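# Fully open the loose 3-D printer's door

## Task

Swing the door of the 3-D printer, which sits unfastened on the desk, open as far as it goes. At the end every printer foot must still rest on the desk, the robot must have released it and moved away, and the door must stay open without the robot holding it. If the robot topples or is left leaning, the task fails.

## Robot and tools

ROBOT. A base that can drive in any direction carries a column about 1.75 m tall. A carriage on the column moves up and down (lift_m, 0 to 1 m) and holds two identical six-joint arms, each ending in a two-finger gripper. The arm bases sit about 0.57 m + lift_m above the floor, and parts of the carriage hang about 0.15 m lower. A hand reaches about 0.78 m from its shoulder but only about 0.38 m below its arm base. A hand is roughly 0.16 m long, 0.1 m wide, 0.14 m wide when open. Parked arm: joints 1 to 6 = 0, 0.05, 0.05, 1.45, 0, 0. With both parked, the robot's footprint is about 0.95 m wide by 0.7 m long. The wheel motors are weak (2 N m), so even a light push ends a drive with contact_stop.

CAMERAS. carriage_camera is fixed on the carriage, facing forward and tilted about 20 degrees down. left_wrist_camera and right_wrist_camera look out beyond the fingertips. Images are 672x504 pixels. The carriage camera and parked fingertips can be up to about 0.45 m above the arm bases.

FRAMES. Base frame: origin on the floor below the base centre, x forward, y left, z up. left_hand and right_hand are reported in it, each being the point between that hand's finger pads. quat_wxyz rotates base axes into hand axes; the hand's z runs along the fingers and the fingers open along its y. An upright hand with joints 1, 5, 6 at 0 reads (1, 0, 0, 0). The odometry frame is the base frame where the scene began; base_odometry counts wheel rotation, so slip shows up as travel. Heading is positive to the left, from -3.142 to 3.142.

execute_actions. Argument actions: a list holding zero or one action. An empty list only returns state and images. An action may contain base, joints, or both; these start at once and may finish at different times; an action lasts at most 15 s. base holds exactly one relative move, measured from the base's last reported position: translate_m (metres, forward positive, -2 to 2), strafe_m (metres, left positive, -2 to 2) or rotate_rad (radians, counter-clockwise/left positive, -6.3 to 6.3). joints is one dictionary, keyed by joint name, of absolute targets (not offsets): lift_m 0 to 1 m; for each side (left_ or right_): joint1_rad -2.617 to 3.054 (turn about vertical, 0 forward, positive left); joint2_rad 0 to 3.141 (shoulder: 0 upper arm level pointing back, 1.57 vertical, 3.14 level pointing forward); joint3_rad 0 to 3.141 (elbow: 0 folded, 3.14 straight); joint4_rad -1.57 to 1.57 (wrist pitch, positive lifts fingertips); joint5_rad -1.57 to 1.57 (wrist yaw, positive swings fingertips right, opposite to joint 1); joint6_rad -2.094 to 2.094 (roll about finger axis, positive clockwise seen from the forearm); gripper_m 0 to 0.093 (pad gap in metres). Done tolerances: lift 0.004, joint1 0.02, joint2 and joint3 0.055, joint4 0.04, joint5 and joint6 0.02, gripper 0.004. Joints left out may keep pushing toward earlier targets without the status saying so. An unknown key or out-of-range number rejects the entire call and nothing moves. Argument cameras: list of carriage_camera, left_wrist_camera, right_wrist_camera or all; omitted/null/["all"] gives every camera, [] gives none. Once a result reports a stop, the remaining motion calls in that same reply are skipped.

wait: seconds from 0 to 10; commands nothing and returns state and images.
zoom_image: camera and region [x0, y0, x1, y1] in pixels of that camera's latest full image, origin top-left, at most 504 by 504.
finished_scene: scene = the current scene's number; irreversible; its result tells whether the task succeeded and may give the next task. Replying with no tool call ends the run.

RESULT LINES. pictures lists image order. base_status and joint_status: done (for the base, wheels turned the commanded amount, slip included; a 1 to 2 mm move may fall short yet say done); off_target (stopped away from target, possibly still pushing; normal for a gripper holding something); contact_stop or time_out (old target dropped, holds position). "joint command not followed" plus a cause line means a safety check blocked an arm's targets (the gripper part still runs); those joints show not_followed and the robot may retry them every action. on_its_own covers things not commanded; "held at" is a held target, not the actual position. motor_effort is percent of maximum, positive toward larger joint values, with the action's peak in brackets; readings carry fixed per-motor error plus noise. lift effort grows with load and keeps falling while lowering if a hand rests on something. drive_wheels (ignore sign) higher at rest than after a free drive means the base still presses on something. ARM HIT means an arm struck the robot hard. MOTOR HOT warns from 75 °C; OVER-TEMPERATURE FAULT at 90 °C freezes that arm 10 s, at 100 °C the arm goes limp and drops; affected keys read limit_stop_at_motor_heat and must be resent.

CAUTIONS. Stretched arms heat quickly even without load. Hand readings drift from truth at long reach; a level hand sags 10 to 17 cm under 1 kg. Grip force is about 45 to 60 N per pad. Arms have no contact stop: blocked, they keep pressing and snap to target when freed. Base contact stops come late or not at all, and the base may roll another 0.3 m after an arm touches something; arm contact is not checked during turns. After a blocked drive, reverse about 0.2 m (or turn back), repeat if still pressed; such a recovery move may falsely stop once. The base can slip under a desk edge until the column hits it; reversing into an edge can topple the robot. Tipping is likeliest with a high carriage, arms extended, loads, pulling, or sudden stops, and only images reveal a lean. Never let the arms strike or squeeze each other; to untangle, move the blocked arm clear first, then the other in a later action. While you think, the robot keeps holding its last command. Avoid drops, slams, hard hits and hard pushes, and do not knock the printer off its feet or off the desk.

Each tool is called after "Request:" as name(argument=value, ...), one argument or row to a line, values as JSON.

## Session

Request:
execute_actions(
  actions=[],
)

Scene clock: 0.00 s.
base_odometry: x=+0.000 y=+0.000 heading=+0.000 (m, m, rad; odometry frame)
base_status: not commanded
joint_positions: lift_m=+0.297 left_joint1_rad=+0.012 left_joint2_rad=+0.041 left_joint3_rad=+0.036 left_joint4_rad=+1.447 left_joint5_rad=+0.022 left_joint6_rad=+0.034 left_gripper_m=+0.095 right_joint1_rad=-0.019 right_joint2_rad=+0.023 right_joint3_rad=+0.024 right_joint4_rad=+1.486 right_joint5_rad=+0.016 right_joint6_rad=-0.042 right_gripper_m=+0.094
joint_status: not commanded
motor_effort: lift_m=+17 drive_wheels=-4 (%)
left_hand: x=+0.2977 y=+0.3265 z=+1.2734 quat_wxyz=(+0.998, +0.012, +0.064, +0.022) (m; base frame)
right_hand: x=+0.2859 y=-0.3331 z=+1.2713 quat_wxyz=(+0.999, +0.008, +0.042, -0.031) (m; base frame)
pictures: carriage_camera, left_wrist_camera, right_wrist_camera
Images, in order (width x height): carriage_camera 672x504, left_wrist_camera 672x504, right_wrist_camera 672x504.

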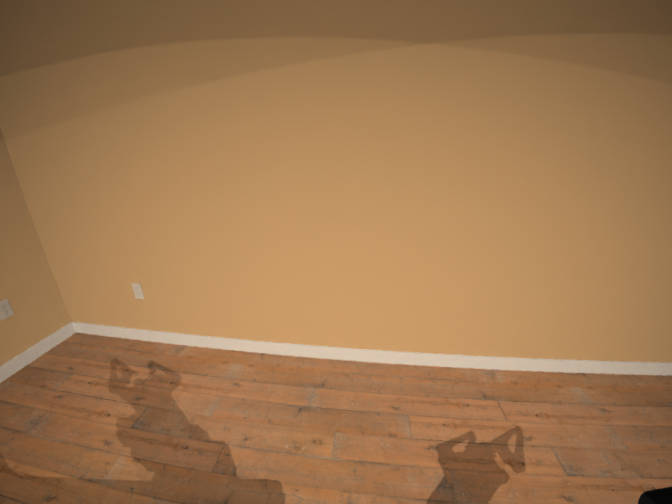

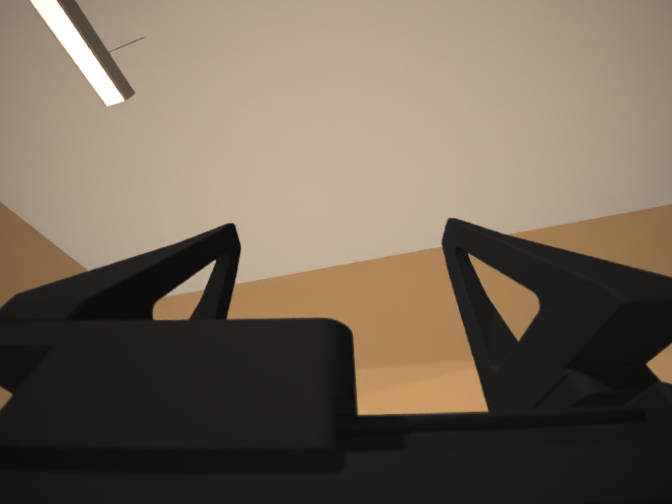

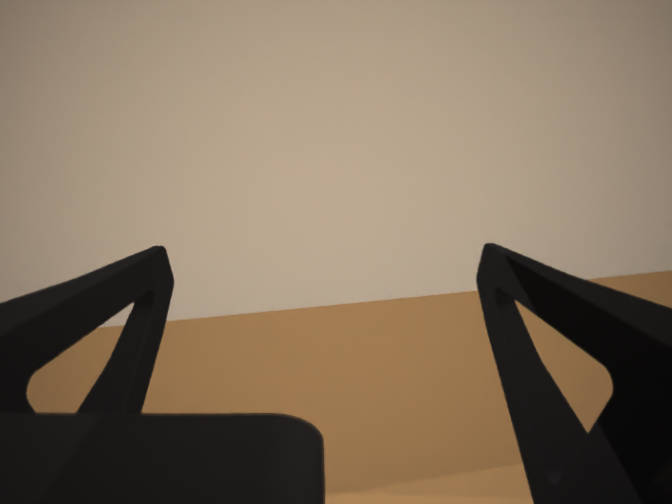

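Request:
execute_actions(
  actions=[
    {"base":{"rotate_rad":-1.8}},
  ],
  cameras=["carriage_camera"],
)

Request:
execute_actions(
  actions=[
    {"base":{"rotate_rad":-1.6}},
  ],
  cameras=["carriage_camera"],
)

Scene clock: 5.97 s.
base_odometry: x=+0.000 y=+0.000 heading=-1.798 (m, m, rad; odometry frame)
base_status: done
joint_positions: lift_m=+0.297 left_joint1_rad=+0.012 left_joint2_rad=+0.041 left_joint3_rad=+0.036 left_joint4_rad=+1.444 left_joint5_rad=+0.022 left_joint6_rad=+0.034 left_gripper_m=+0.095 right_joint1_rad=-0.019 right_joint2_rad=+0.023 right_joint3_rad=+0.024 right_joint4_rad=+1.485 right_joint5_rad=+0.016 right_joint6_rad=-0.042 right_gripper_m=+0.094
joint_status: not commanded
motor_effort: lift_m=+17(17) drive_wheels=+18(46) (%)
left_hand: x=+0.2983 y=+0.3265 z=+1.2733 quat_wxyz=(+0.998, +0.012, +0.066, +0.022) (m; base frame)
right_hand: x=+0.2860 y=-0.3332 z=+1.2713 quat_wxyz=(+0.999, +0.008, +0.042, -0.031) (m; base frame)
pictures: carriage_camera
Images, in order (width x height): carriage_camera 672x504.

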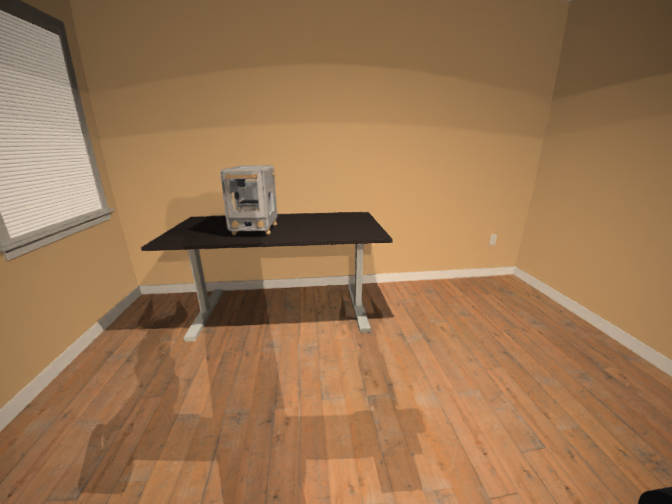

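Scene clock: 9.10 s.
base_odometry: x=+0.000 y=+0.000 heading=+2.887 (m, m, rad; odometry frame)
base_status: done
joint_positions: lift_m=+0.297 left_joint1_rad=+0.012 left_joint2_rad=+0.041 left_joint3_rad=+0.036 left_joint4_rad=+1.444 left_joint5_rad=+0.022 left_joint6_rad=+0.034 left_gripper_m=+0.095 right_joint1_rad=-0.019 right_joint2_rad=+0.023 right_joint3_rad=+0.024 right_joint4_rad=+1.484 right_joint5_rad=+0.016 right_joint6_rad=-0.042 right_gripper_m=+0.094
joint_status: not commanded
motor_effort: lift_m=+17(17) drive_wheels=+17(44) (%)
left_hand: x=+0.2984 y=+0.3265 z=+1.2733 quat_wxyz=(+0.998, +0.012, +0.066, +0.022) (m; base frame)
right_hand: x=+0.2862 y=-0.3332 z=+1.2713 quat_wxyz=(+0.999, +0.008, +0.042, -0.031) (m; base frame)
pictures: carriage_camera
Images, in order (width x height): carriage_camera 672x504.

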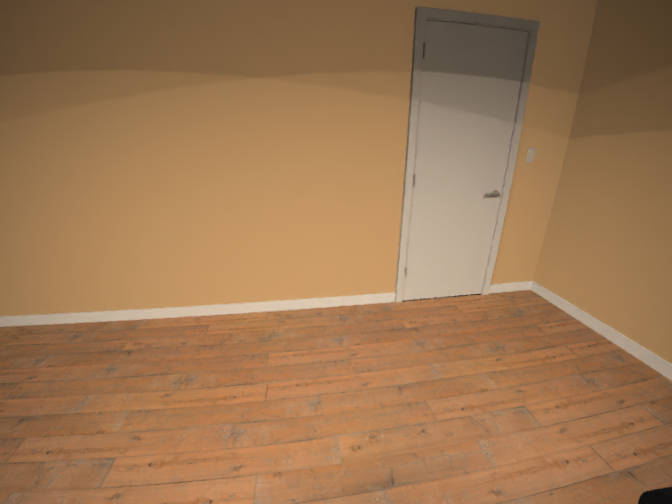

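Request:
execute_actions(
  actions=[
    {"base":{"rotate_rad":1.7}},
  ],
  cameras=[],
)

Request:
execute_actions(
  actions=[
    {"base":{"strafe_m":0.35}},
  ],
  cameras=[],
)

Request:
execute_actions(
  actions=[
    {"base":{"translate_m":0.8}},
  ],
  cameras=["carriage_camera"],
)

Request:
zoom_image(
  camera="carriage_camera",
  region=[200,100,480,340],
)

Scene clock: 15.97 s.
base_odometry: x=+0.000 y=+0.000 heading=-1.698 (m, m, rad; odometry frame)
base_status: done
joint_positions: lift_m=+0.297 left_joint1_rad=+0.012 left_joint2_rad=+0.041 left_joint3_rad=+0.036 left_joint4_rad=+1.441 left_joint5_rad=+0.022 left_joint6_rad=+0.034 left_gripper_m=+0.095 right_joint1_rad=-0.019 right_joint2_rad=+0.023 right_joint3_rad=+0.024 right_joint4_rad=+1.483 right_joint5_rad=+0.016 right_joint6_rad=-0.042 right_gripper_m=+0.094
joint_status: not commanded
motor_effort: lift_m=+17(17) drive_wheels=+16(65) (%)
left_hand: x=+0.2990 y=+0.3266 z=+1.2732 quat_wxyz=(+0.997, +0.012, +0.067, +0.022) (m; base frame)
right_hand: x=+0.2866 y=-0.3332 z=+1.2713 quat_wxyz=(+0.999, +0.008, +0.043, -0.031) (m; base frame)
pictures: none
No camera images: the call's "cameras" was empty. Leave "cameras" out to get every camera's image.

Scene clock: 18.73 s.
base_odometry: x=+0.347 y=-0.044 heading=-1.697 (m, m, rad; odometry frame)
base_status: done
joint_positions: lift_m=+0.297 left_joint1_rad=+0.012 left_joint2_rad=+0.041 left_joint3_rad=+0.036 left_joint4_rad=+1.442 left_joint5_rad=+0.022 left_joint6_rad=+0.034 left_gripper_m=+0.095 right_joint1_rad=-0.019 right_joint2_rad=+0.023 right_joint3_rad=+0.024 right_joint4_rad=+1.484 right_joint5_rad=+0.016 right_joint6_rad=-0.042 right_gripper_m=+0.094
joint_status: not commanded
motor_effort: lift_m=+17(17) drive_wheels=-14(40) (%)
left_hand: x=+0.2988 y=+0.3266 z=+1.2732 quat_wxyz=(+0.997, +0.012, +0.067, +0.022) (m; base frame)
right_hand: x=+0.2864 y=-0.3332 z=+1.2713 quat_wxyz=(+0.999, +0.008, +0.043, -0.031) (m; base frame)
pictures: none
No camera images: the call's "cameras" was empty. Leave "cameras" out to get every camera's image.

Scene clock: 22.70 s.
base_odometry: x=+0.248 y=-0.838 heading=-1.696 (m, m, rad; odometry frame)
base_status: done
joint_positions: lift_m=+0.297 left_joint1_rad=+0.012 left_joint2_rad=+0.041 left_joint3_rad=+0.036 left_joint4_rad=+1.445 left_joint5_rad=+0.022 left_joint6_rad=+0.034 left_gripper_m=+0.095 right_joint1_rad=-0.019 right_joint2_rad=+0.023 right_joint3_rad=+0.024 right_joint4_rad=+1.485 right_joint5_rad=+0.016 right_joint6_rad=-0.042 right_gripper_m=+0.094
joint_status: not commanded
motor_effort: lift_m=+17(17) drive_wheels=-11(36) (%)
left_hand: x=+0.2980 y=+0.3265 z=+1.2733 quat_wxyz=(+0.998, +0.012, +0.065, +0.022) (m; base frame)
right_hand: x=+0.2860 y=-0.3332 z=+1.2713 quat_wxyz=(+0.999, +0.008, +0.042, -0.031) (m; base frame)
pictures: carriage_camera
Images, in order (width x height): carriage_camera 672x504.

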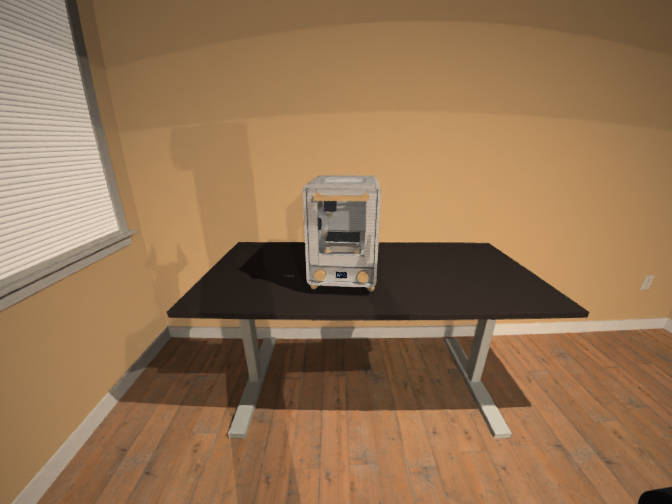

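Region (200, 100, 480, 340) of carriage_camera's 672x504 image, scaled by 1.800, with more detail than that image has; it fills the top 432 rows of this view, and the rest is white.

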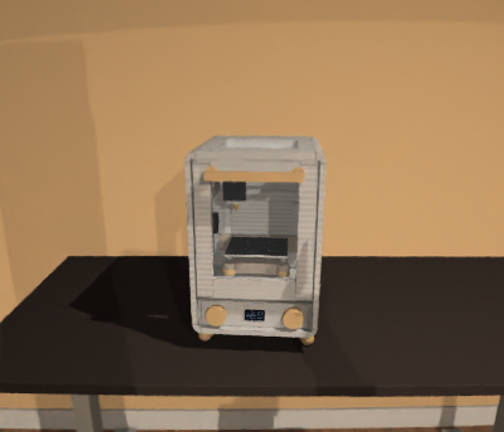

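Request:
execute_actions(
  actions=[
    {"base":{"translate_m":0.25},"joints":{"left_joint2_rad":1.4,"left_joint3_rad":1.0,"left_joint4_rad":0.4,"left_joint6_rad":1.57,"right_joint2_rad":1.4,"right_joint3_rad":1.0,"right_joint4_rad":0.4,"right_joint6_rad":1.57}},
  ],
)

Request:
zoom_image(
  camera="carriage_camera",
  region=[200,100,480,340],
)

Scene clock: 30.27 s.
base_odometry: x=+0.217 y=-1.086 heading=-1.695 (m, m, rad; odometry frame)
base_status: done
joint_positions: lift_m=+0.297 left_joint1_rad=+0.012 left_joint2_rad=+1.407 left_joint3_rad=+0.971 left_joint4_rad=+0.386 left_joint5_rad=+0.022 left_joint6_rad=+1.562 left_gripper_m=+0.095 right_joint1_rad=-0.019 right_joint2_rad=+1.405 right_joint3_rad=+0.970 right_joint4_rad=+0.392 right_joint5_rad=+0.016 right_joint6_rad=+1.561 right_gripper_m=+0.094
joint_status: all done
motor_effort: lift_m=+17(17) drive_wheels=-13(39) (%)
left_hand: x=+0.7345 y=+0.3318 z=+1.1590 quat_wxyz=(+0.492, +0.512, +0.512, +0.482) (m; base frame)
right_hand: x=+0.7339 y=-0.3418 z=+1.1609 quat_wxyz=(+0.500, +0.517, +0.504, +0.478) (m; base frame)
pictures: carriage_camera, left_wrist_camera, right_wrist_camera
Images, in order (width x height): carriage_camera 672x504, left_wrist_camera 672x504, right_wrist_camera 672x504.

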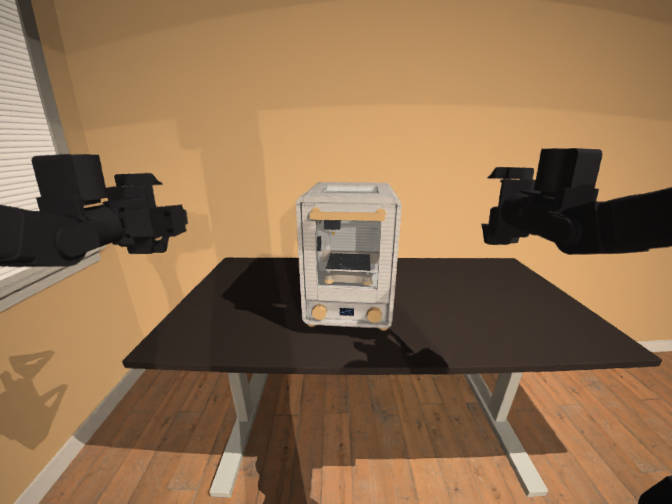

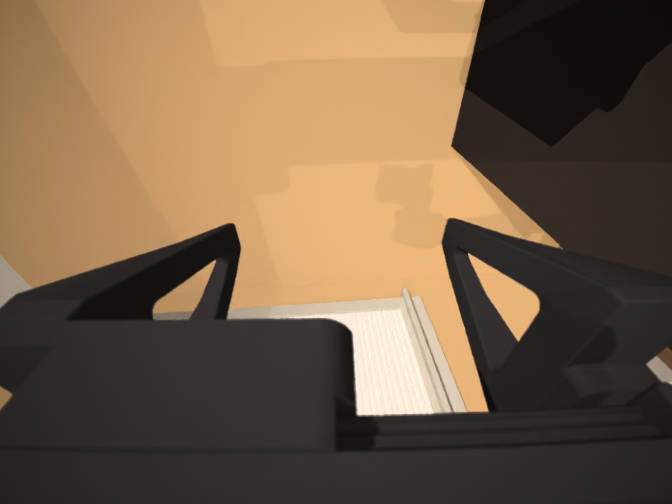

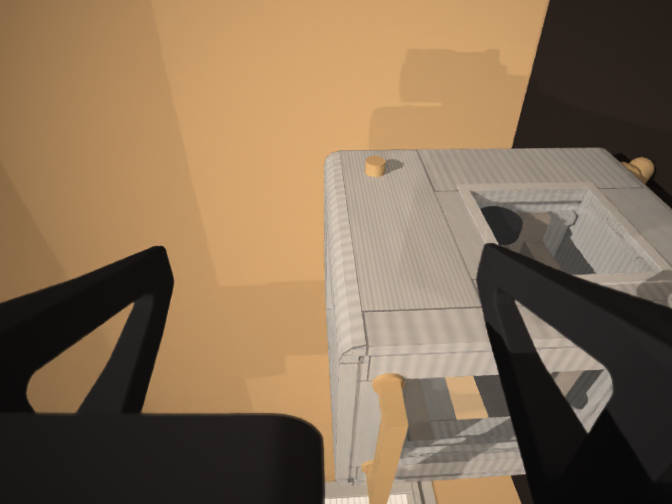

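Region (200, 100, 480, 340) of carriage_camera's 672x504 image, scaled by 1.800, with more detail than that image has; it fills the top 432 rows of this view, and the rest is white.

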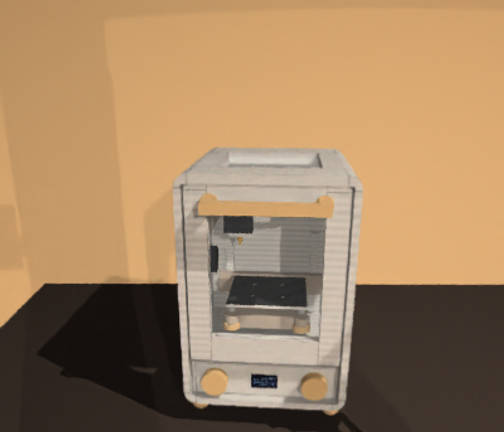

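Request:
execute_actions(
  actions=[
    {"base":{"strafe_m":-0.35},"joints":{"lift_m":0.66,"left_joint2_rad":2.1,"left_joint3_rad":1.68,"left_joint4_rad":-0.85,"left_gripper_m":0.06,"right_joint2_rad":0.05,"right_joint3_rad":0.05,"right_joint4_rad":1.45}},
  ],
  cameras=[],
)

Request:
execute_actions(
  actions=[
    {"base":{"translate_m":0.22}},
  ],
  cameras=["carriage_camera","left_wrist_camera"],
)

Scene clock: 44.30 s.
base_odometry: x=-0.130 y=-1.043 heading=-1.694 (m, m, rad; odometry frame)
base_status: done
joint_positions: lift_m=+0.660 left_joint1_rad=+0.012 left_joint2_rad=+2.106 left_joint3_rad=+1.661 left_joint4_rad=-0.850 left_joint5_rad=+0.022 left_joint6_rad=+1.562 left_gripper_m=+0.060 right_joint1_rad=-0.019 right_joint2_rad=+0.058 right_joint3_rad=+0.075 right_joint4_rad=+1.452 right_joint5_rad=+0.016 right_joint6_rad=+1.561 right_gripper_m=+0.094
joint_status: all done
motor_effort: lift_m=+18(22) drive_wheels=-8(35) (%)
left_hand: x=+0.7333 y=+0.3318 z=+1.2617 quat_wxyz=(+0.105, +0.694, +0.707, +0.090) (m; base frame)
right_hand: x=+0.2899 y=-0.3332 z=+1.6466 quat_wxyz=(+0.717, +0.042, +0.030, +0.696) (m; base frame)
pictures: none
No camera images: the call's "cameras" was empty. Leave "cameras" out to get every camera's image.

Scene clock: 46.60 s.
base_odometry: x=-0.158 y=-1.262 heading=-1.695 (m, m, rad; odometry frame)
base_status: done
joint_positions: lift_m=+0.660 left_joint1_rad=+0.012 left_joint2_rad=+2.106 left_joint3_rad=+1.661 left_joint4_rad=-0.852 left_joint5_rad=+0.022 left_joint6_rad=+1.562 left_gripper_m=+0.060 right_joint1_rad=-0.019 right_joint2_rad=+0.058 right_joint3_rad=+0.075 right_joint4_rad=+1.451 right_joint5_rad=+0.016 right_joint6_rad=+1.561 right_gripper_m=+0.094
joint_status: not commanded
motor_effort: lift_m=+18(18) drive_wheels=-11(32) (%)
left_hand: x=+0.7327 y=+0.3318 z=+1.2615 quat_wxyz=(+0.104, +0.694, +0.707, +0.089) (m; base frame)
right_hand: x=+0.2902 y=-0.3332 z=+1.6466 quat_wxyz=(+0.717, +0.042, +0.031, +0.696) (m; base frame)
pictures: carriage_camera, left_wrist_camera
Images, in order (width x height): carriage_camera 672x504, left_wrist_camera 672x504.

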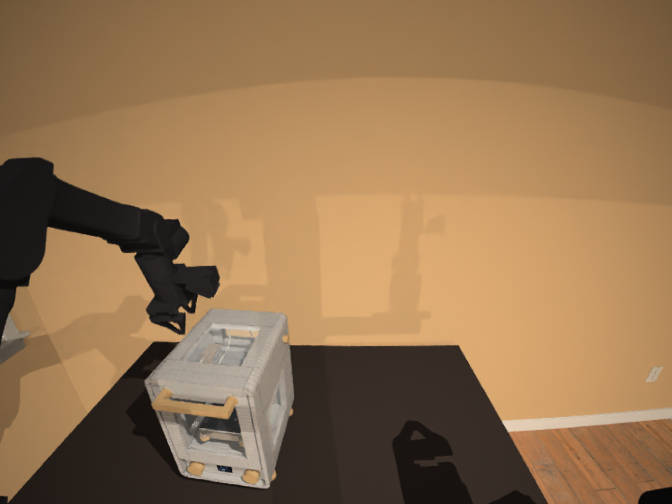

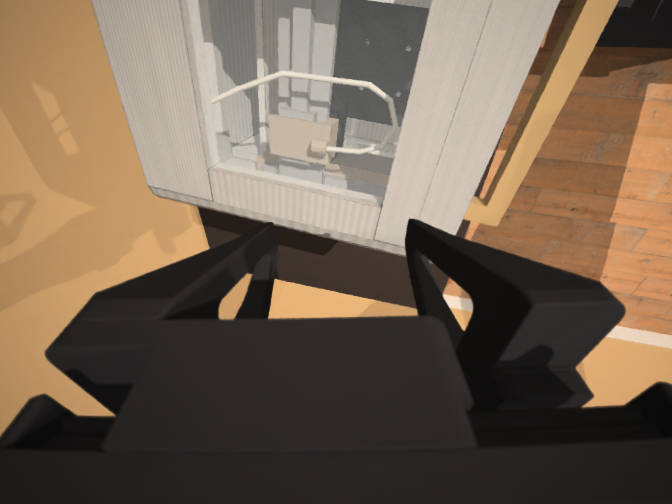

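Request:
execute_actions(
  actions=[
    {"base":{"translate_m":-0.17}},
  ],
  cameras=[],
)

Request:
execute_actions(
  actions=[
    {"base":{"rotate_rad":-0.2}},
  ],
  cameras=[],
)

Request:
execute_actions(
  actions=[
    {"base":{"strafe_m":0.15}},
  ],
)

Scene clock: 53.07 s.
base_odometry: x=-0.137 y=-1.093 heading=-1.695 (m, m, rad; odometry frame)
base_status: done
joint_positions: lift_m=+0.660 left_joint1_rad=+0.012 left_joint2_rad=+2.106 left_joint3_rad=+1.661 left_joint4_rad=-0.851 left_joint5_rad=+0.022 left_joint6_rad=+1.562 left_gripper_m=+0.060 right_joint1_rad=-0.019 right_joint2_rad=+0.058 right_joint3_rad=+0.075 right_joint4_rad=+1.450 right_joint5_rad=+0.016 right_joint6_rad=+1.561 right_gripper_m=+0.094
joint_status: not commanded
motor_effort: lift_m=+18(18) drive_wheels=-8(46) (%)
left_hand: x=+0.7329 y=+0.3318 z=+1.2616 quat_wxyz=(+0.104, +0.694, +0.707, +0.089) (m; base frame)
right_hand: x=+0.2903 y=-0.3332 z=+1.6466 quat_wxyz=(+0.717, +0.042, +0.031, +0.696) (m; base frame)
pictures: none
No camera images: the call's "cameras" was empty. Leave "cameras" out to get every camera's image.

Scene clock: 54.40 s.
base_odometry: x=-0.137 y=-1.093 heading=-1.896 (m, m, rad; odometry frame)
base_status: done
joint_positions: lift_m=+0.660 left_joint1_rad=+0.012 left_joint2_rad=+2.106 left_joint3_rad=+1.661 left_joint4_rad=-0.852 left_joint5_rad=+0.022 left_joint6_rad=+1.562 left_gripper_m=+0.060 right_joint1_rad=-0.019 right_joint2_rad=+0.058 right_joint3_rad=+0.075 right_joint4_rad=+1.450 right_joint5_rad=+0.016 right_joint6_rad=+1.561 right_gripper_m=+0.094
joint_status: not commanded
motor_effort: lift_m=+18(18) drive_wheels=-17(27) (%)
left_hand: x=+0.7328 y=+0.3320 z=+1.2616 quat_wxyz=(+0.104, +0.694, +0.707, +0.089) (m; base frame)
right_hand: x=+0.2904 y=-0.3332 z=+1.6465 quat_wxyz=(+0.716, +0.043, +0.031, +0.696) (m; base frame)
pictures: none
No camera images: the call's "cameras" was empty. Leave "cameras" out to get every camera's image.

Scene clock: 56.37 s.
base_odometry: x=+0.005 y=-1.140 heading=-1.896 (m, m, rad; odometry frame)
base_status: done
joint_positions: lift_m=+0.660 left_joint1_rad=+0.012 left_joint2_rad=+2.106 left_joint3_rad=+1.661 left_joint4_rad=-0.852 left_joint5_rad=+0.022 left_joint6_rad=+1.562 left_gripper_m=+0.060 right_joint1_rad=-0.019 right_joint2_rad=+0.058 right_joint3_rad=+0.075 right_joint4_rad=+1.450 right_joint5_rad=+0.016 right_joint6_rad=+1.561 right_gripper_m=+0.094
joint_status: not commanded
motor_effort: lift_m=+18(18) drive_wheels=-7(37) (%)
left_hand: x=+0.7327 y=+0.3320 z=+1.2615 quat_wxyz=(+0.104, +0.694, +0.707, +0.089) (m; base frame)
right_hand: x=+0.2903 y=-0.3332 z=+1.6466 quat_wxyz=(+0.717, +0.042, +0.031, +0.696) (m; base frame)
pictures: carriage_camera, left_wrist_camera, right_wrist_camera
Images, in order (width x height): carriage_camera 672x504, left_wrist_camera 672x504, right_wrist_camera 672x504.

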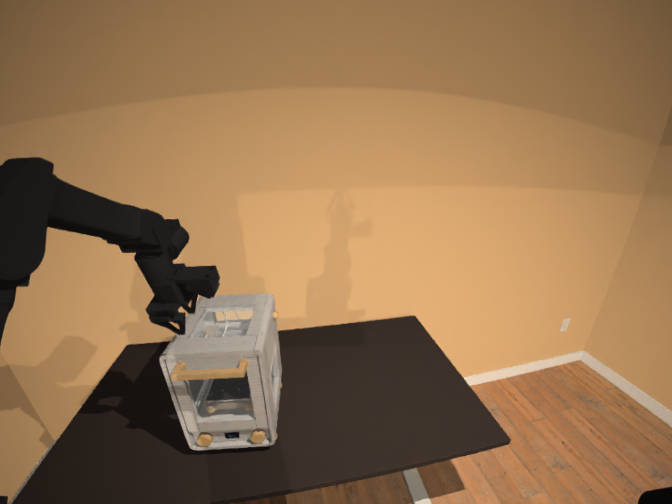

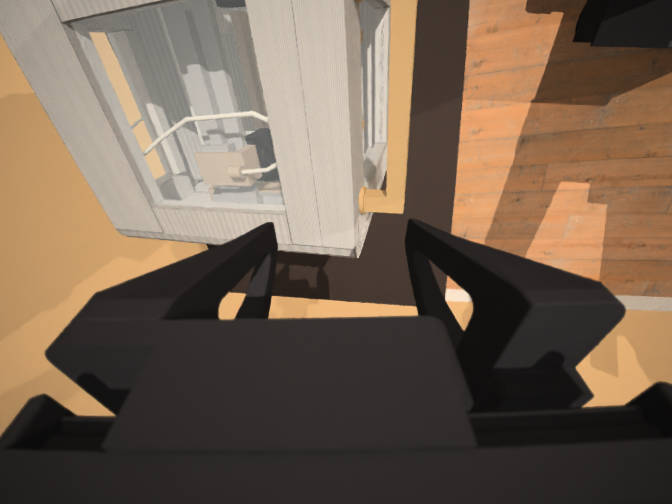

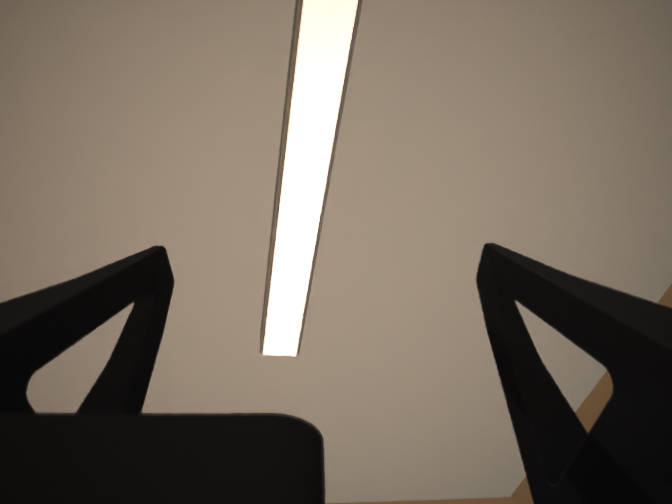

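Request:
execute_actions(
  actions=[
    {"base":{"strafe_m":-0.07},"joints":{"lift_m":0.58}},
  ],
  cameras=["carriage_camera","left_wrist_camera"],
)

Scene clock: 60.03 s.
base_odometry: x=-0.061 y=-1.118 heading=-1.895 (m, m, rad; odometry frame)
base_status: done
joint_positions: lift_m=+0.580 left_joint1_rad=+0.012 left_joint2_rad=+2.106 left_joint3_rad=+1.661 left_joint4_rad=-0.853 left_joint5_rad=+0.022 left_joint6_rad=+1.562 left_gripper_m=+0.060 right_joint1_rad=-0.019 right_joint2_rad=+0.058 right_joint3_rad=+0.075 right_joint4_rad=+1.451 right_joint5_rad=+0.016 right_joint6_rad=+1.561 right_gripper_m=+0.094
joint_status: all done
motor_effort: lift_m=+16(16) drive_wheels=-13(38) (%)
left_hand: x=+0.7324 y=+0.3316 z=+1.1820 quat_wxyz=(+0.104, +0.694, +0.707, +0.089) (m; base frame)
right_hand: x=+0.2902 y=-0.3332 z=+1.5668 quat_wxyz=(+0.717, +0.042, +0.031, +0.696) (m; base frame)
pictures: carriage_camera, left_wrist_camera
Images, in order (width x height): carriage_camera 672x504, left_wrist_camera 672x504.

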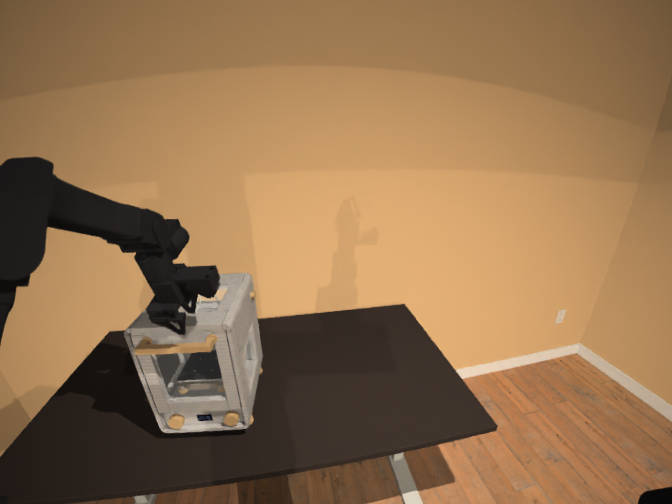

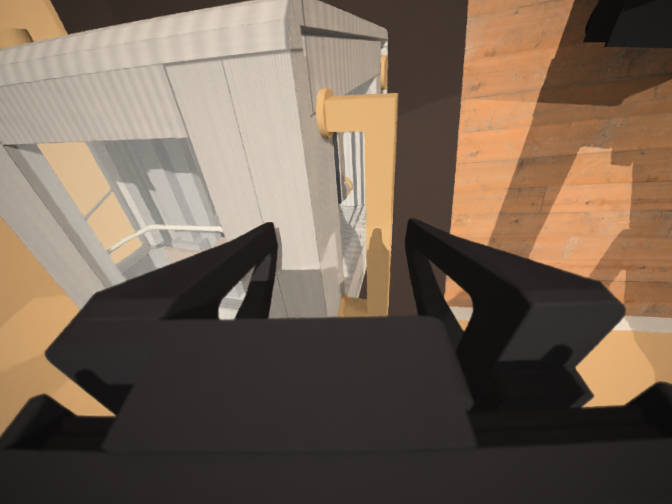

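Request:
execute_actions(
  actions=[
    {"base":{"translate_m":-0.03},"joints":{"left_gripper_m":0.045}},
  ],
  cameras=["left_wrist_camera"],
)

Request:
execute_actions(
  actions=[
    {"joints":{"lift_m":0.55}},
  ],
  cameras=["carriage_camera","left_wrist_camera"],
)

Scene clock: 63.87 s.
base_odometry: x=-0.051 y=-1.090 heading=-1.895 (m, m, rad; odometry frame)
base_status: done
joint_positions: lift_m=+0.580 left_joint1_rad=+0.012 left_joint2_rad=+2.106 left_joint3_rad=+1.661 left_joint4_rad=-0.853 left_joint5_rad=+0.022 left_joint6_rad=+1.562 left_gripper_m=+0.045 right_joint1_rad=-0.019 right_joint2_rad=+0.058 right_joint3_rad=+0.075 right_joint4_rad=+1.449 right_joint5_rad=+0.016 right_joint6_rad=+1.561 right_gripper_m=+0.094
joint_status: all done
motor_effort: lift_m=+16(16) drive_wheels=-5(23) (%)
left_hand: x=+0.7326 y=+0.3318 z=+1.1821 quat_wxyz=(+0.104, +0.694, +0.707, +0.089) (m; base frame)
right_hand: x=+0.2907 y=-0.3332 z=+1.5668 quat_wxyz=(+0.716, +0.043, +0.031, +0.696) (m; base frame)
pictures: left_wrist_camera
Images, in order (width x height): left_wrist_camera 672x504.

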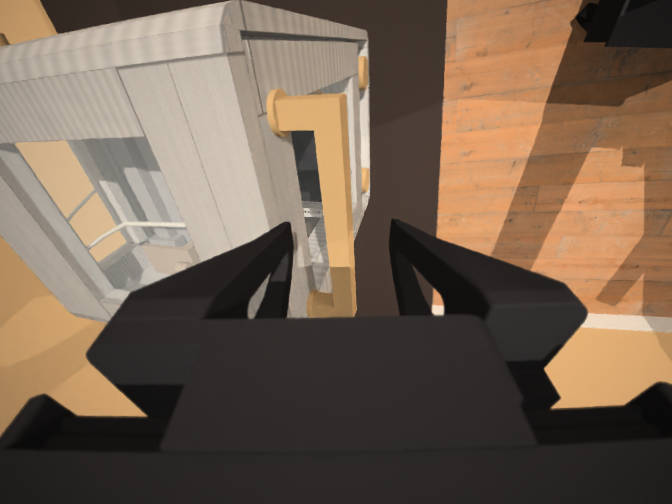

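Scene clock: 64.50 s.
base_odometry: x=-0.051 y=-1.090 heading=-1.895 (m, m, rad; odometry frame)
base_status: not commanded
joint_positions: lift_m=+0.550 left_joint1_rad=+0.012 left_joint2_rad=+2.109 left_joint3_rad=+1.661 left_joint4_rad=-0.853 left_joint5_rad=+0.022 left_joint6_rad=+1.562 left_gripper_m=+0.045 right_joint1_rad=-0.019 right_joint2_rad=+0.058 right_joint3_rad=+0.075 right_joint4_rad=+1.449 right_joint5_rad=+0.016 right_joint6_rad=+1.561 right_gripper_m=+0.094
joint_status: all done
motor_effort: lift_m=+16(16) drive_wheels=+0(5) (%)
left_hand: x=+0.7322 y=+0.3318 z=+1.1505 quat_wxyz=(+0.103, +0.694, +0.707, +0.087) (m; base frame)
right_hand: x=+0.2907 y=-0.3332 z=+1.5367 quat_wxyz=(+0.716, +0.043, +0.031, +0.696) (m; base frame)
pictures: carriage_camera, left_wrist_camera
Images, in order (width x height): carriage_camera 672x504, left_wrist_camera 672x504.

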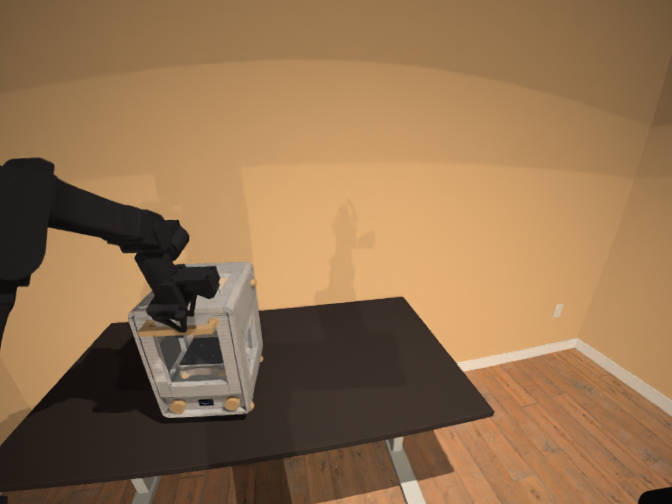

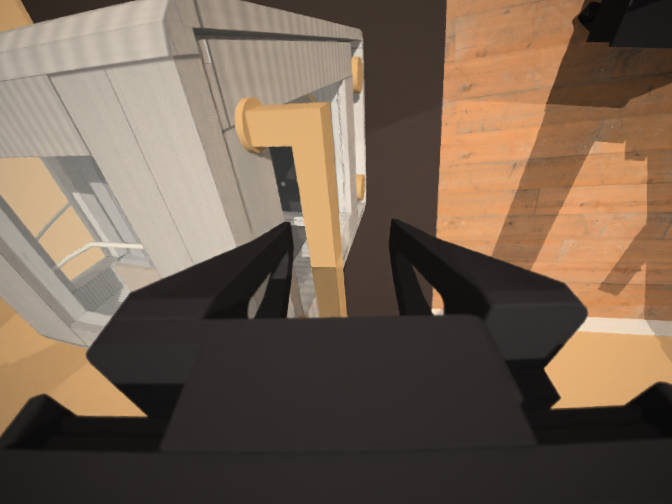

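Request:
execute_actions(
  actions=[
    {"base":{"translate_m":0.01},"joints":{"lift_m":0.515}},
  ],
  cameras=["carriage_camera","left_wrist_camera"],
)

Scene clock: 66.40 s.
base_odometry: x=-0.054 y=-1.099 heading=-1.895 (m, m, rad; odometry frame)
base_status: done
joint_positions: lift_m=+0.515 left_joint1_rad=+0.012 left_joint2_rad=+2.111 left_joint3_rad=+1.661 left_joint4_rad=-0.853 left_joint5_rad=+0.022 left_joint6_rad=+1.562 left_gripper_m=+0.045 right_joint1_rad=-0.019 right_joint2_rad=+0.058 right_joint3_rad=+0.071 right_joint4_rad=+1.449 right_joint5_rad=+0.016 right_joint6_rad=+1.561 right_gripper_m=+0.094
joint_status: all done
motor_effort: lift_m=+16(16) drive_wheels=-10(35) (%)
left_hand: x=+0.7322 y=+0.3318 z=+1.1146 quat_wxyz=(+0.102, +0.694, +0.707, +0.087) (m; base frame)
right_hand: x=+0.2921 y=-0.3332 z=+1.5005 quat_wxyz=(+0.716, +0.045, +0.033, +0.695) (m; base frame)
pictures: carriage_camera, left_wrist_camera
Images, in order (width x height): carriage_camera 672x504, left_wrist_camera 672x504.

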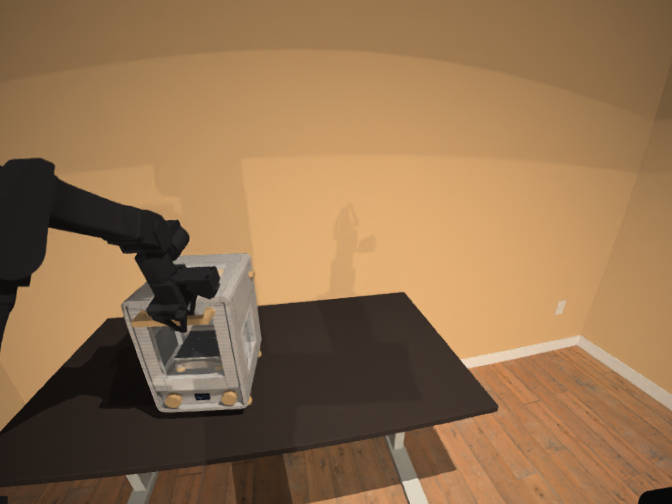

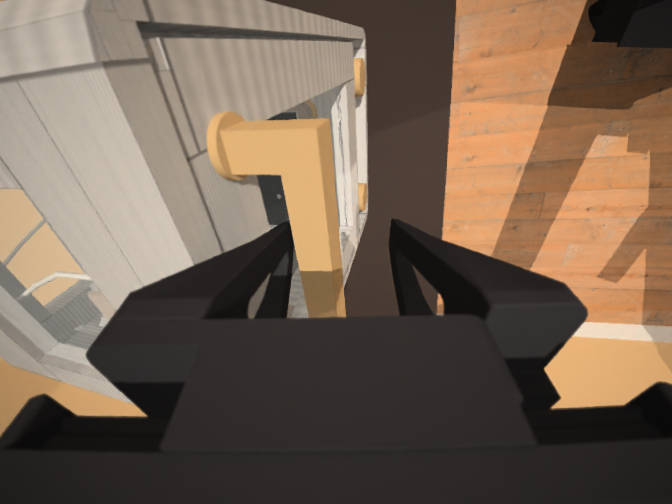

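Request:
execute_actions(
  actions=[
    {"base":{"translate_m":0.008},"joints":{"lift_m":0.49}},
  ],
  cameras=["carriage_camera","left_wrist_camera"],
)

Scene clock: 69.00 s.
base_odometry: x=-0.057 y=-1.106 heading=-1.895 (m, m, rad; odometry frame)
base_status: done
joint_positions: lift_m=+0.490 left_joint1_rad=+0.012 left_joint2_rad=+2.112 left_joint3_rad=+1.661 left_joint4_rad=-0.852 left_joint5_rad=+0.022 left_joint6_rad=+1.562 left_gripper_m=+0.045 right_joint1_rad=-0.019 right_joint2_rad=+0.058 right_joint3_rad=+0.071 right_joint4_rad=+1.448 right_joint5_rad=+0.016 right_joint6_rad=+1.561 right_gripper_m=+0.094
joint_status: all done
motor_effort: lift_m=+16(16) drive_wheels=-9(31) (%)
left_hand: x=+0.7324 y=+0.3318 z=+1.0894 quat_wxyz=(+0.102, +0.694, +0.707, +0.087) (m; base frame)
right_hand: x=+0.2923 y=-0.3332 z=+1.4755 quat_wxyz=(+0.716, +0.045, +0.033, +0.695) (m; base frame)
pictures: carriage_camera, left_wrist_camera
Images, in order (width x height): carriage_camera 672x504, left_wrist_camera 672x504.

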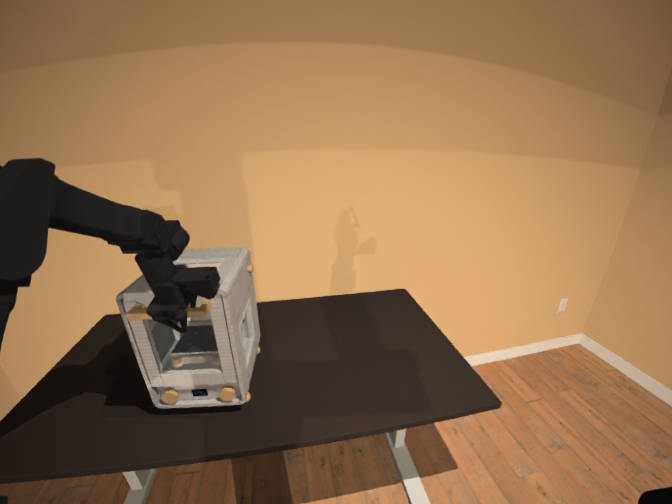

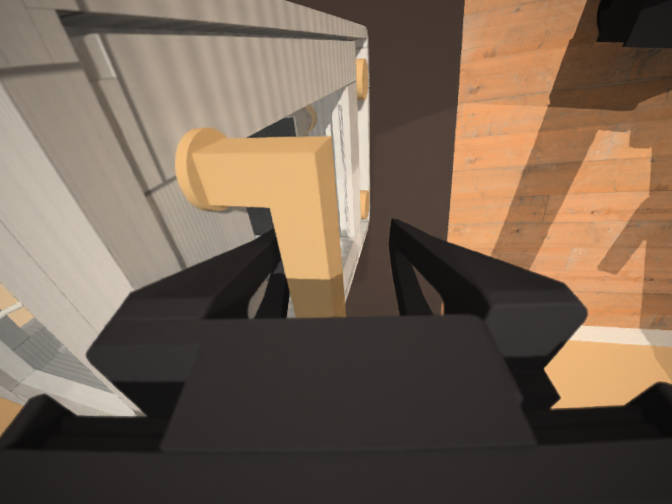

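Request:
execute_actions(
  actions=[
    {"base":{"translate_m":-0.06},"joints":{"lift_m":0.475}},
  ],
  cameras=["carriage_camera","left_wrist_camera"],
)

Scene clock: 71.83 s.
base_odometry: x=-0.038 y=-1.055 heading=-1.895 (m, m, rad; odometry frame)
base_status: translate_m contact_stop (by the wheels' count: -0.055 of -0.060)
joint_positions: lift_m=+0.475 left_joint1_rad=+0.012 left_joint2_rad=+2.109 left_joint3_rad=+1.686 left_joint4_rad=-0.675 left_joint5_rad=+0.016 left_joint6_rad=+1.562 left_gripper_m=+0.045 right_joint1_rad=-0.019 right_joint2_rad=+0.058 right_joint3_rad=+0.071 right_joint4_rad=+1.448 right_joint5_rad=+0.016 right_joint6_rad=+1.561 right_gripper_m=+0.094
joint_status: all done
motor_effort: lift_m=+16(16) drive_wheels=+7(34) (%)
left_hand: x=+0.7800 y=+0.3334 z=+1.0998 quat_wxyz=(+0.171, +0.681, +0.693, +0.161) (m; base frame)
right_hand: x=+0.2923 y=-0.3332 z=+1.4605 quat_wxyz=(+0.716, +0.045, +0.033, +0.695) (m; base frame)
pictures: carriage_camera, left_wrist_camera
Images, in order (width x height): carriage_camera 672x504, left_wrist_camera 672x504.

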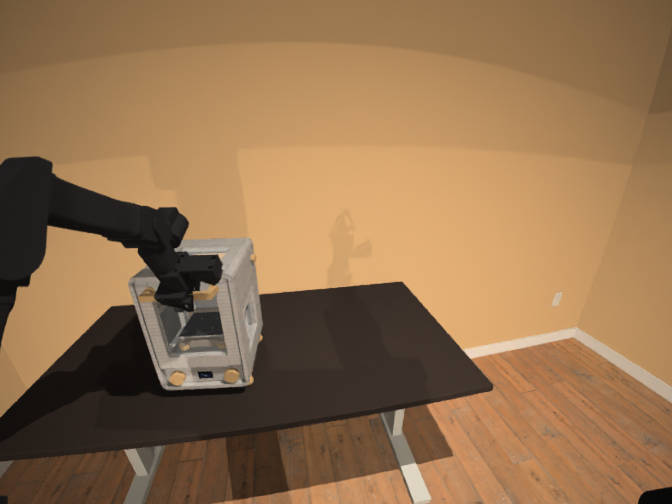

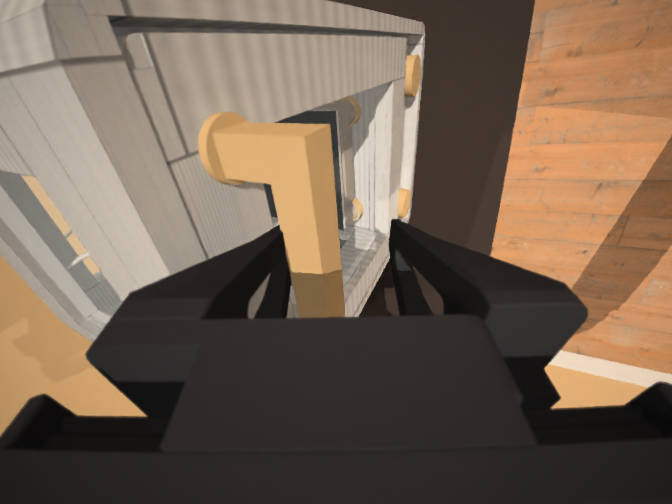

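Request:
zoom_image(
  camera="carriage_camera",
  region=[110,220,290,400],
)

Request:
zoom_image(
  camera="left_wrist_camera",
  region=[60,0,480,320],
)

Region (110, 220, 290, 400) of carriage_camera's 672x504 image, scaled by 2.800, with more detail than that image has.

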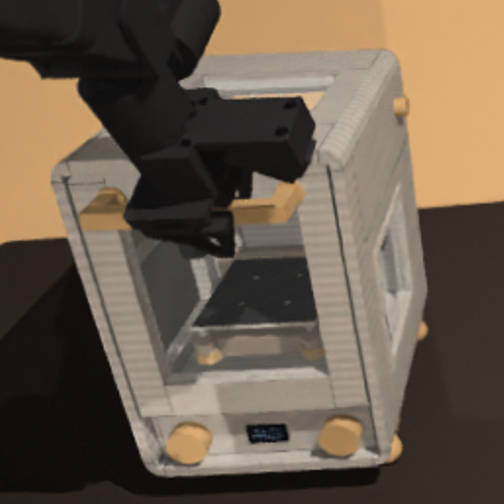

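Region (60, 0, 480, 320) of left_wrist_camera's 672x504 image, scaled by 1.200, with more detail than that image has; it fills the top 384 rows of this view, and the rest is white.

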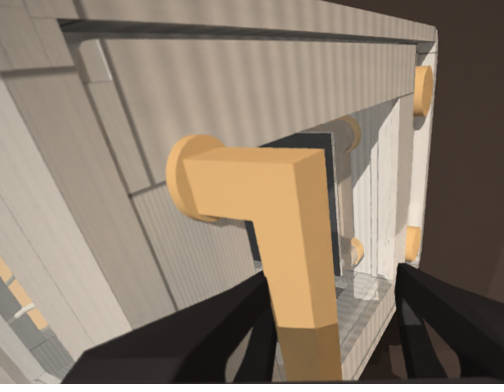

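Request:
execute_actions(
  actions=[
    {"joints":{"left_joint4_rad":-1.05}},
  ],
  cameras=["carriage_camera","left_wrist_camera"],
)

Scene clock: 77.90 s.
base_odometry: x=-0.038 y=-1.054 heading=-1.895 (m, m, rad; odometry frame)
base_status: not commanded
joint_positions: lift_m=+0.475 left_joint1_rad=+0.012 left_joint2_rad=+2.103 left_joint3_rad=+1.692 left_joint4_rad=-1.063 left_joint5_rad=+0.016 left_joint6_rad=+1.562 left_gripper_m=+0.045 right_joint1_rad=-0.019 right_joint2_rad=+0.058 right_joint3_rad=+0.071 right_joint4_rad=+1.449 right_joint5_rad=+0.016 right_joint6_rad=+1.561 right_gripper_m=+0.094
joint_status: all done
motor_effort: lift_m=+16(16) drive_wheels=-6(9) (%)
left_hand: x=+0.6908 y=+0.3323 z=+1.0777 quat_wxyz=(+0.040, +0.699, +0.713, +0.028) (m; base frame)
right_hand: x=+0.2922 y=-0.3332 z=+1.4605 quat_wxyz=(+0.716, +0.045, +0.033, +0.695) (m; base frame)
pictures: carriage_camera, left_wrist_camera
Images, in order (width x height): carriage_camera 672x504, left_wrist_camera 672x504.

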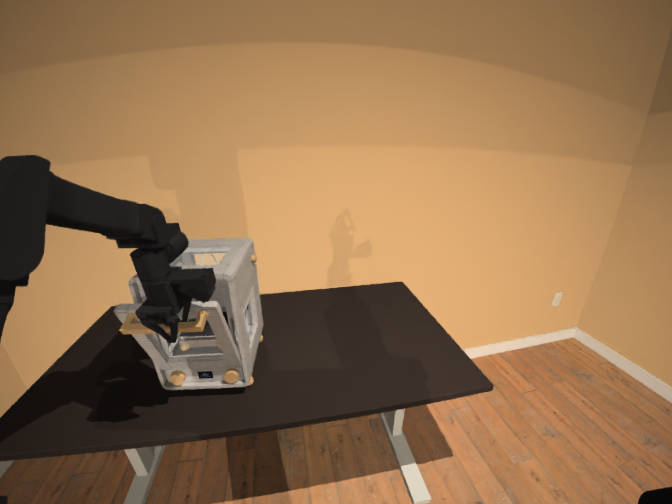

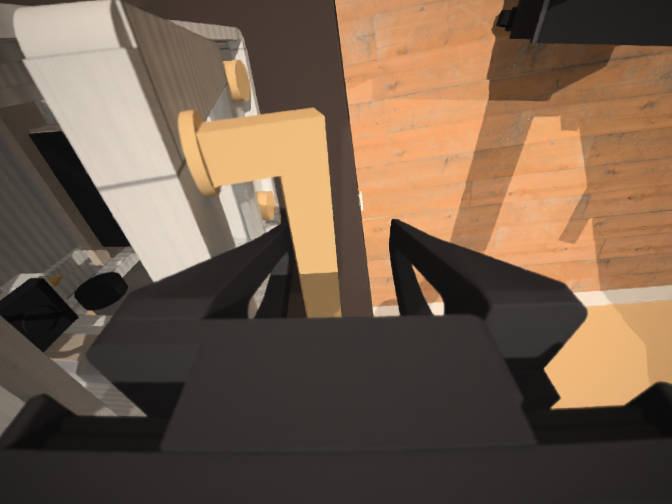

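Request:
execute_actions(
  actions=[
    {"base":{"translate_m":-0.11},"joints":{"lift_m":0.41,"left_joint4_rad":-0.75,"left_gripper_m":0.035}},
  ],
  cameras=["carriage_camera","left_wrist_camera"],
)

Scene clock: 83.67 s.
base_odometry: x=-0.003 y=-0.950 heading=-1.895 (m, m, rad; odometry frame)
base_status: done
joint_positions: lift_m=+0.410 left_joint1_rad=+0.012 left_joint2_rad=+2.147 left_joint3_rad=+1.692 left_joint4_rad=-0.662 left_joint5_rad=+0.017 left_joint6_rad=+1.534 left_gripper_m=+0.035 right_joint1_rad=-0.019 right_joint2_rad=+0.058 right_joint3_rad=+0.071 right_joint4_rad=+1.449 right_joint5_rad=+0.016 right_joint6_rad=+1.561 right_gripper_m=+0.094
joint_status: left_joint4_rad off_target (ended at -0.662, target -0.750); the others done
motor_effort: lift_m=+16(16) drive_wheels=+1(34) (%)
left_hand: x=+0.7827 y=+0.3333 z=+1.0196 quat_wxyz=(+0.167, +0.673, +0.704, +0.151) (m; base frame)
right_hand: x=+0.2921 y=-0.3333 z=+1.3955 quat_wxyz=(+0.716, +0.045, +0.033, +0.695) (m; base frame)
pictures: carriage_camera, left_wrist_camera
Images, in order (width x height): carriage_camera 672x504, left_wrist_camera 672x504.

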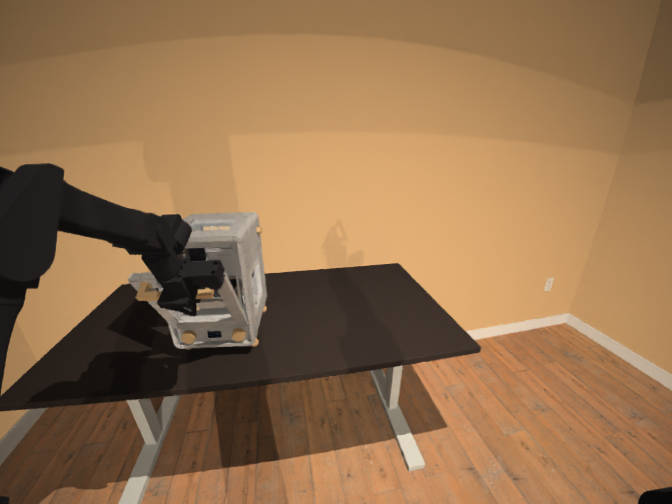

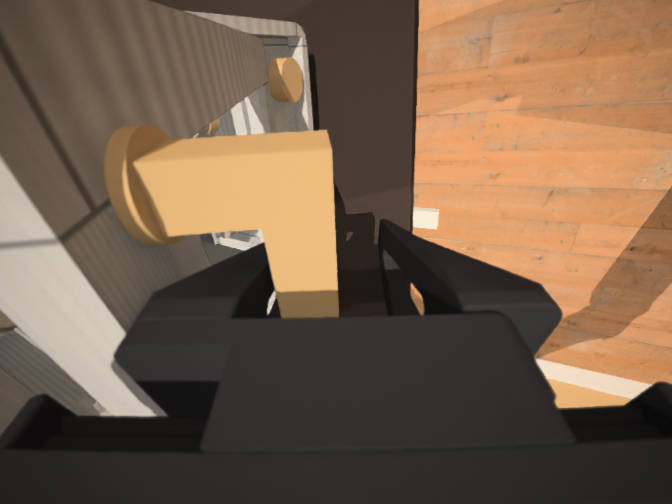

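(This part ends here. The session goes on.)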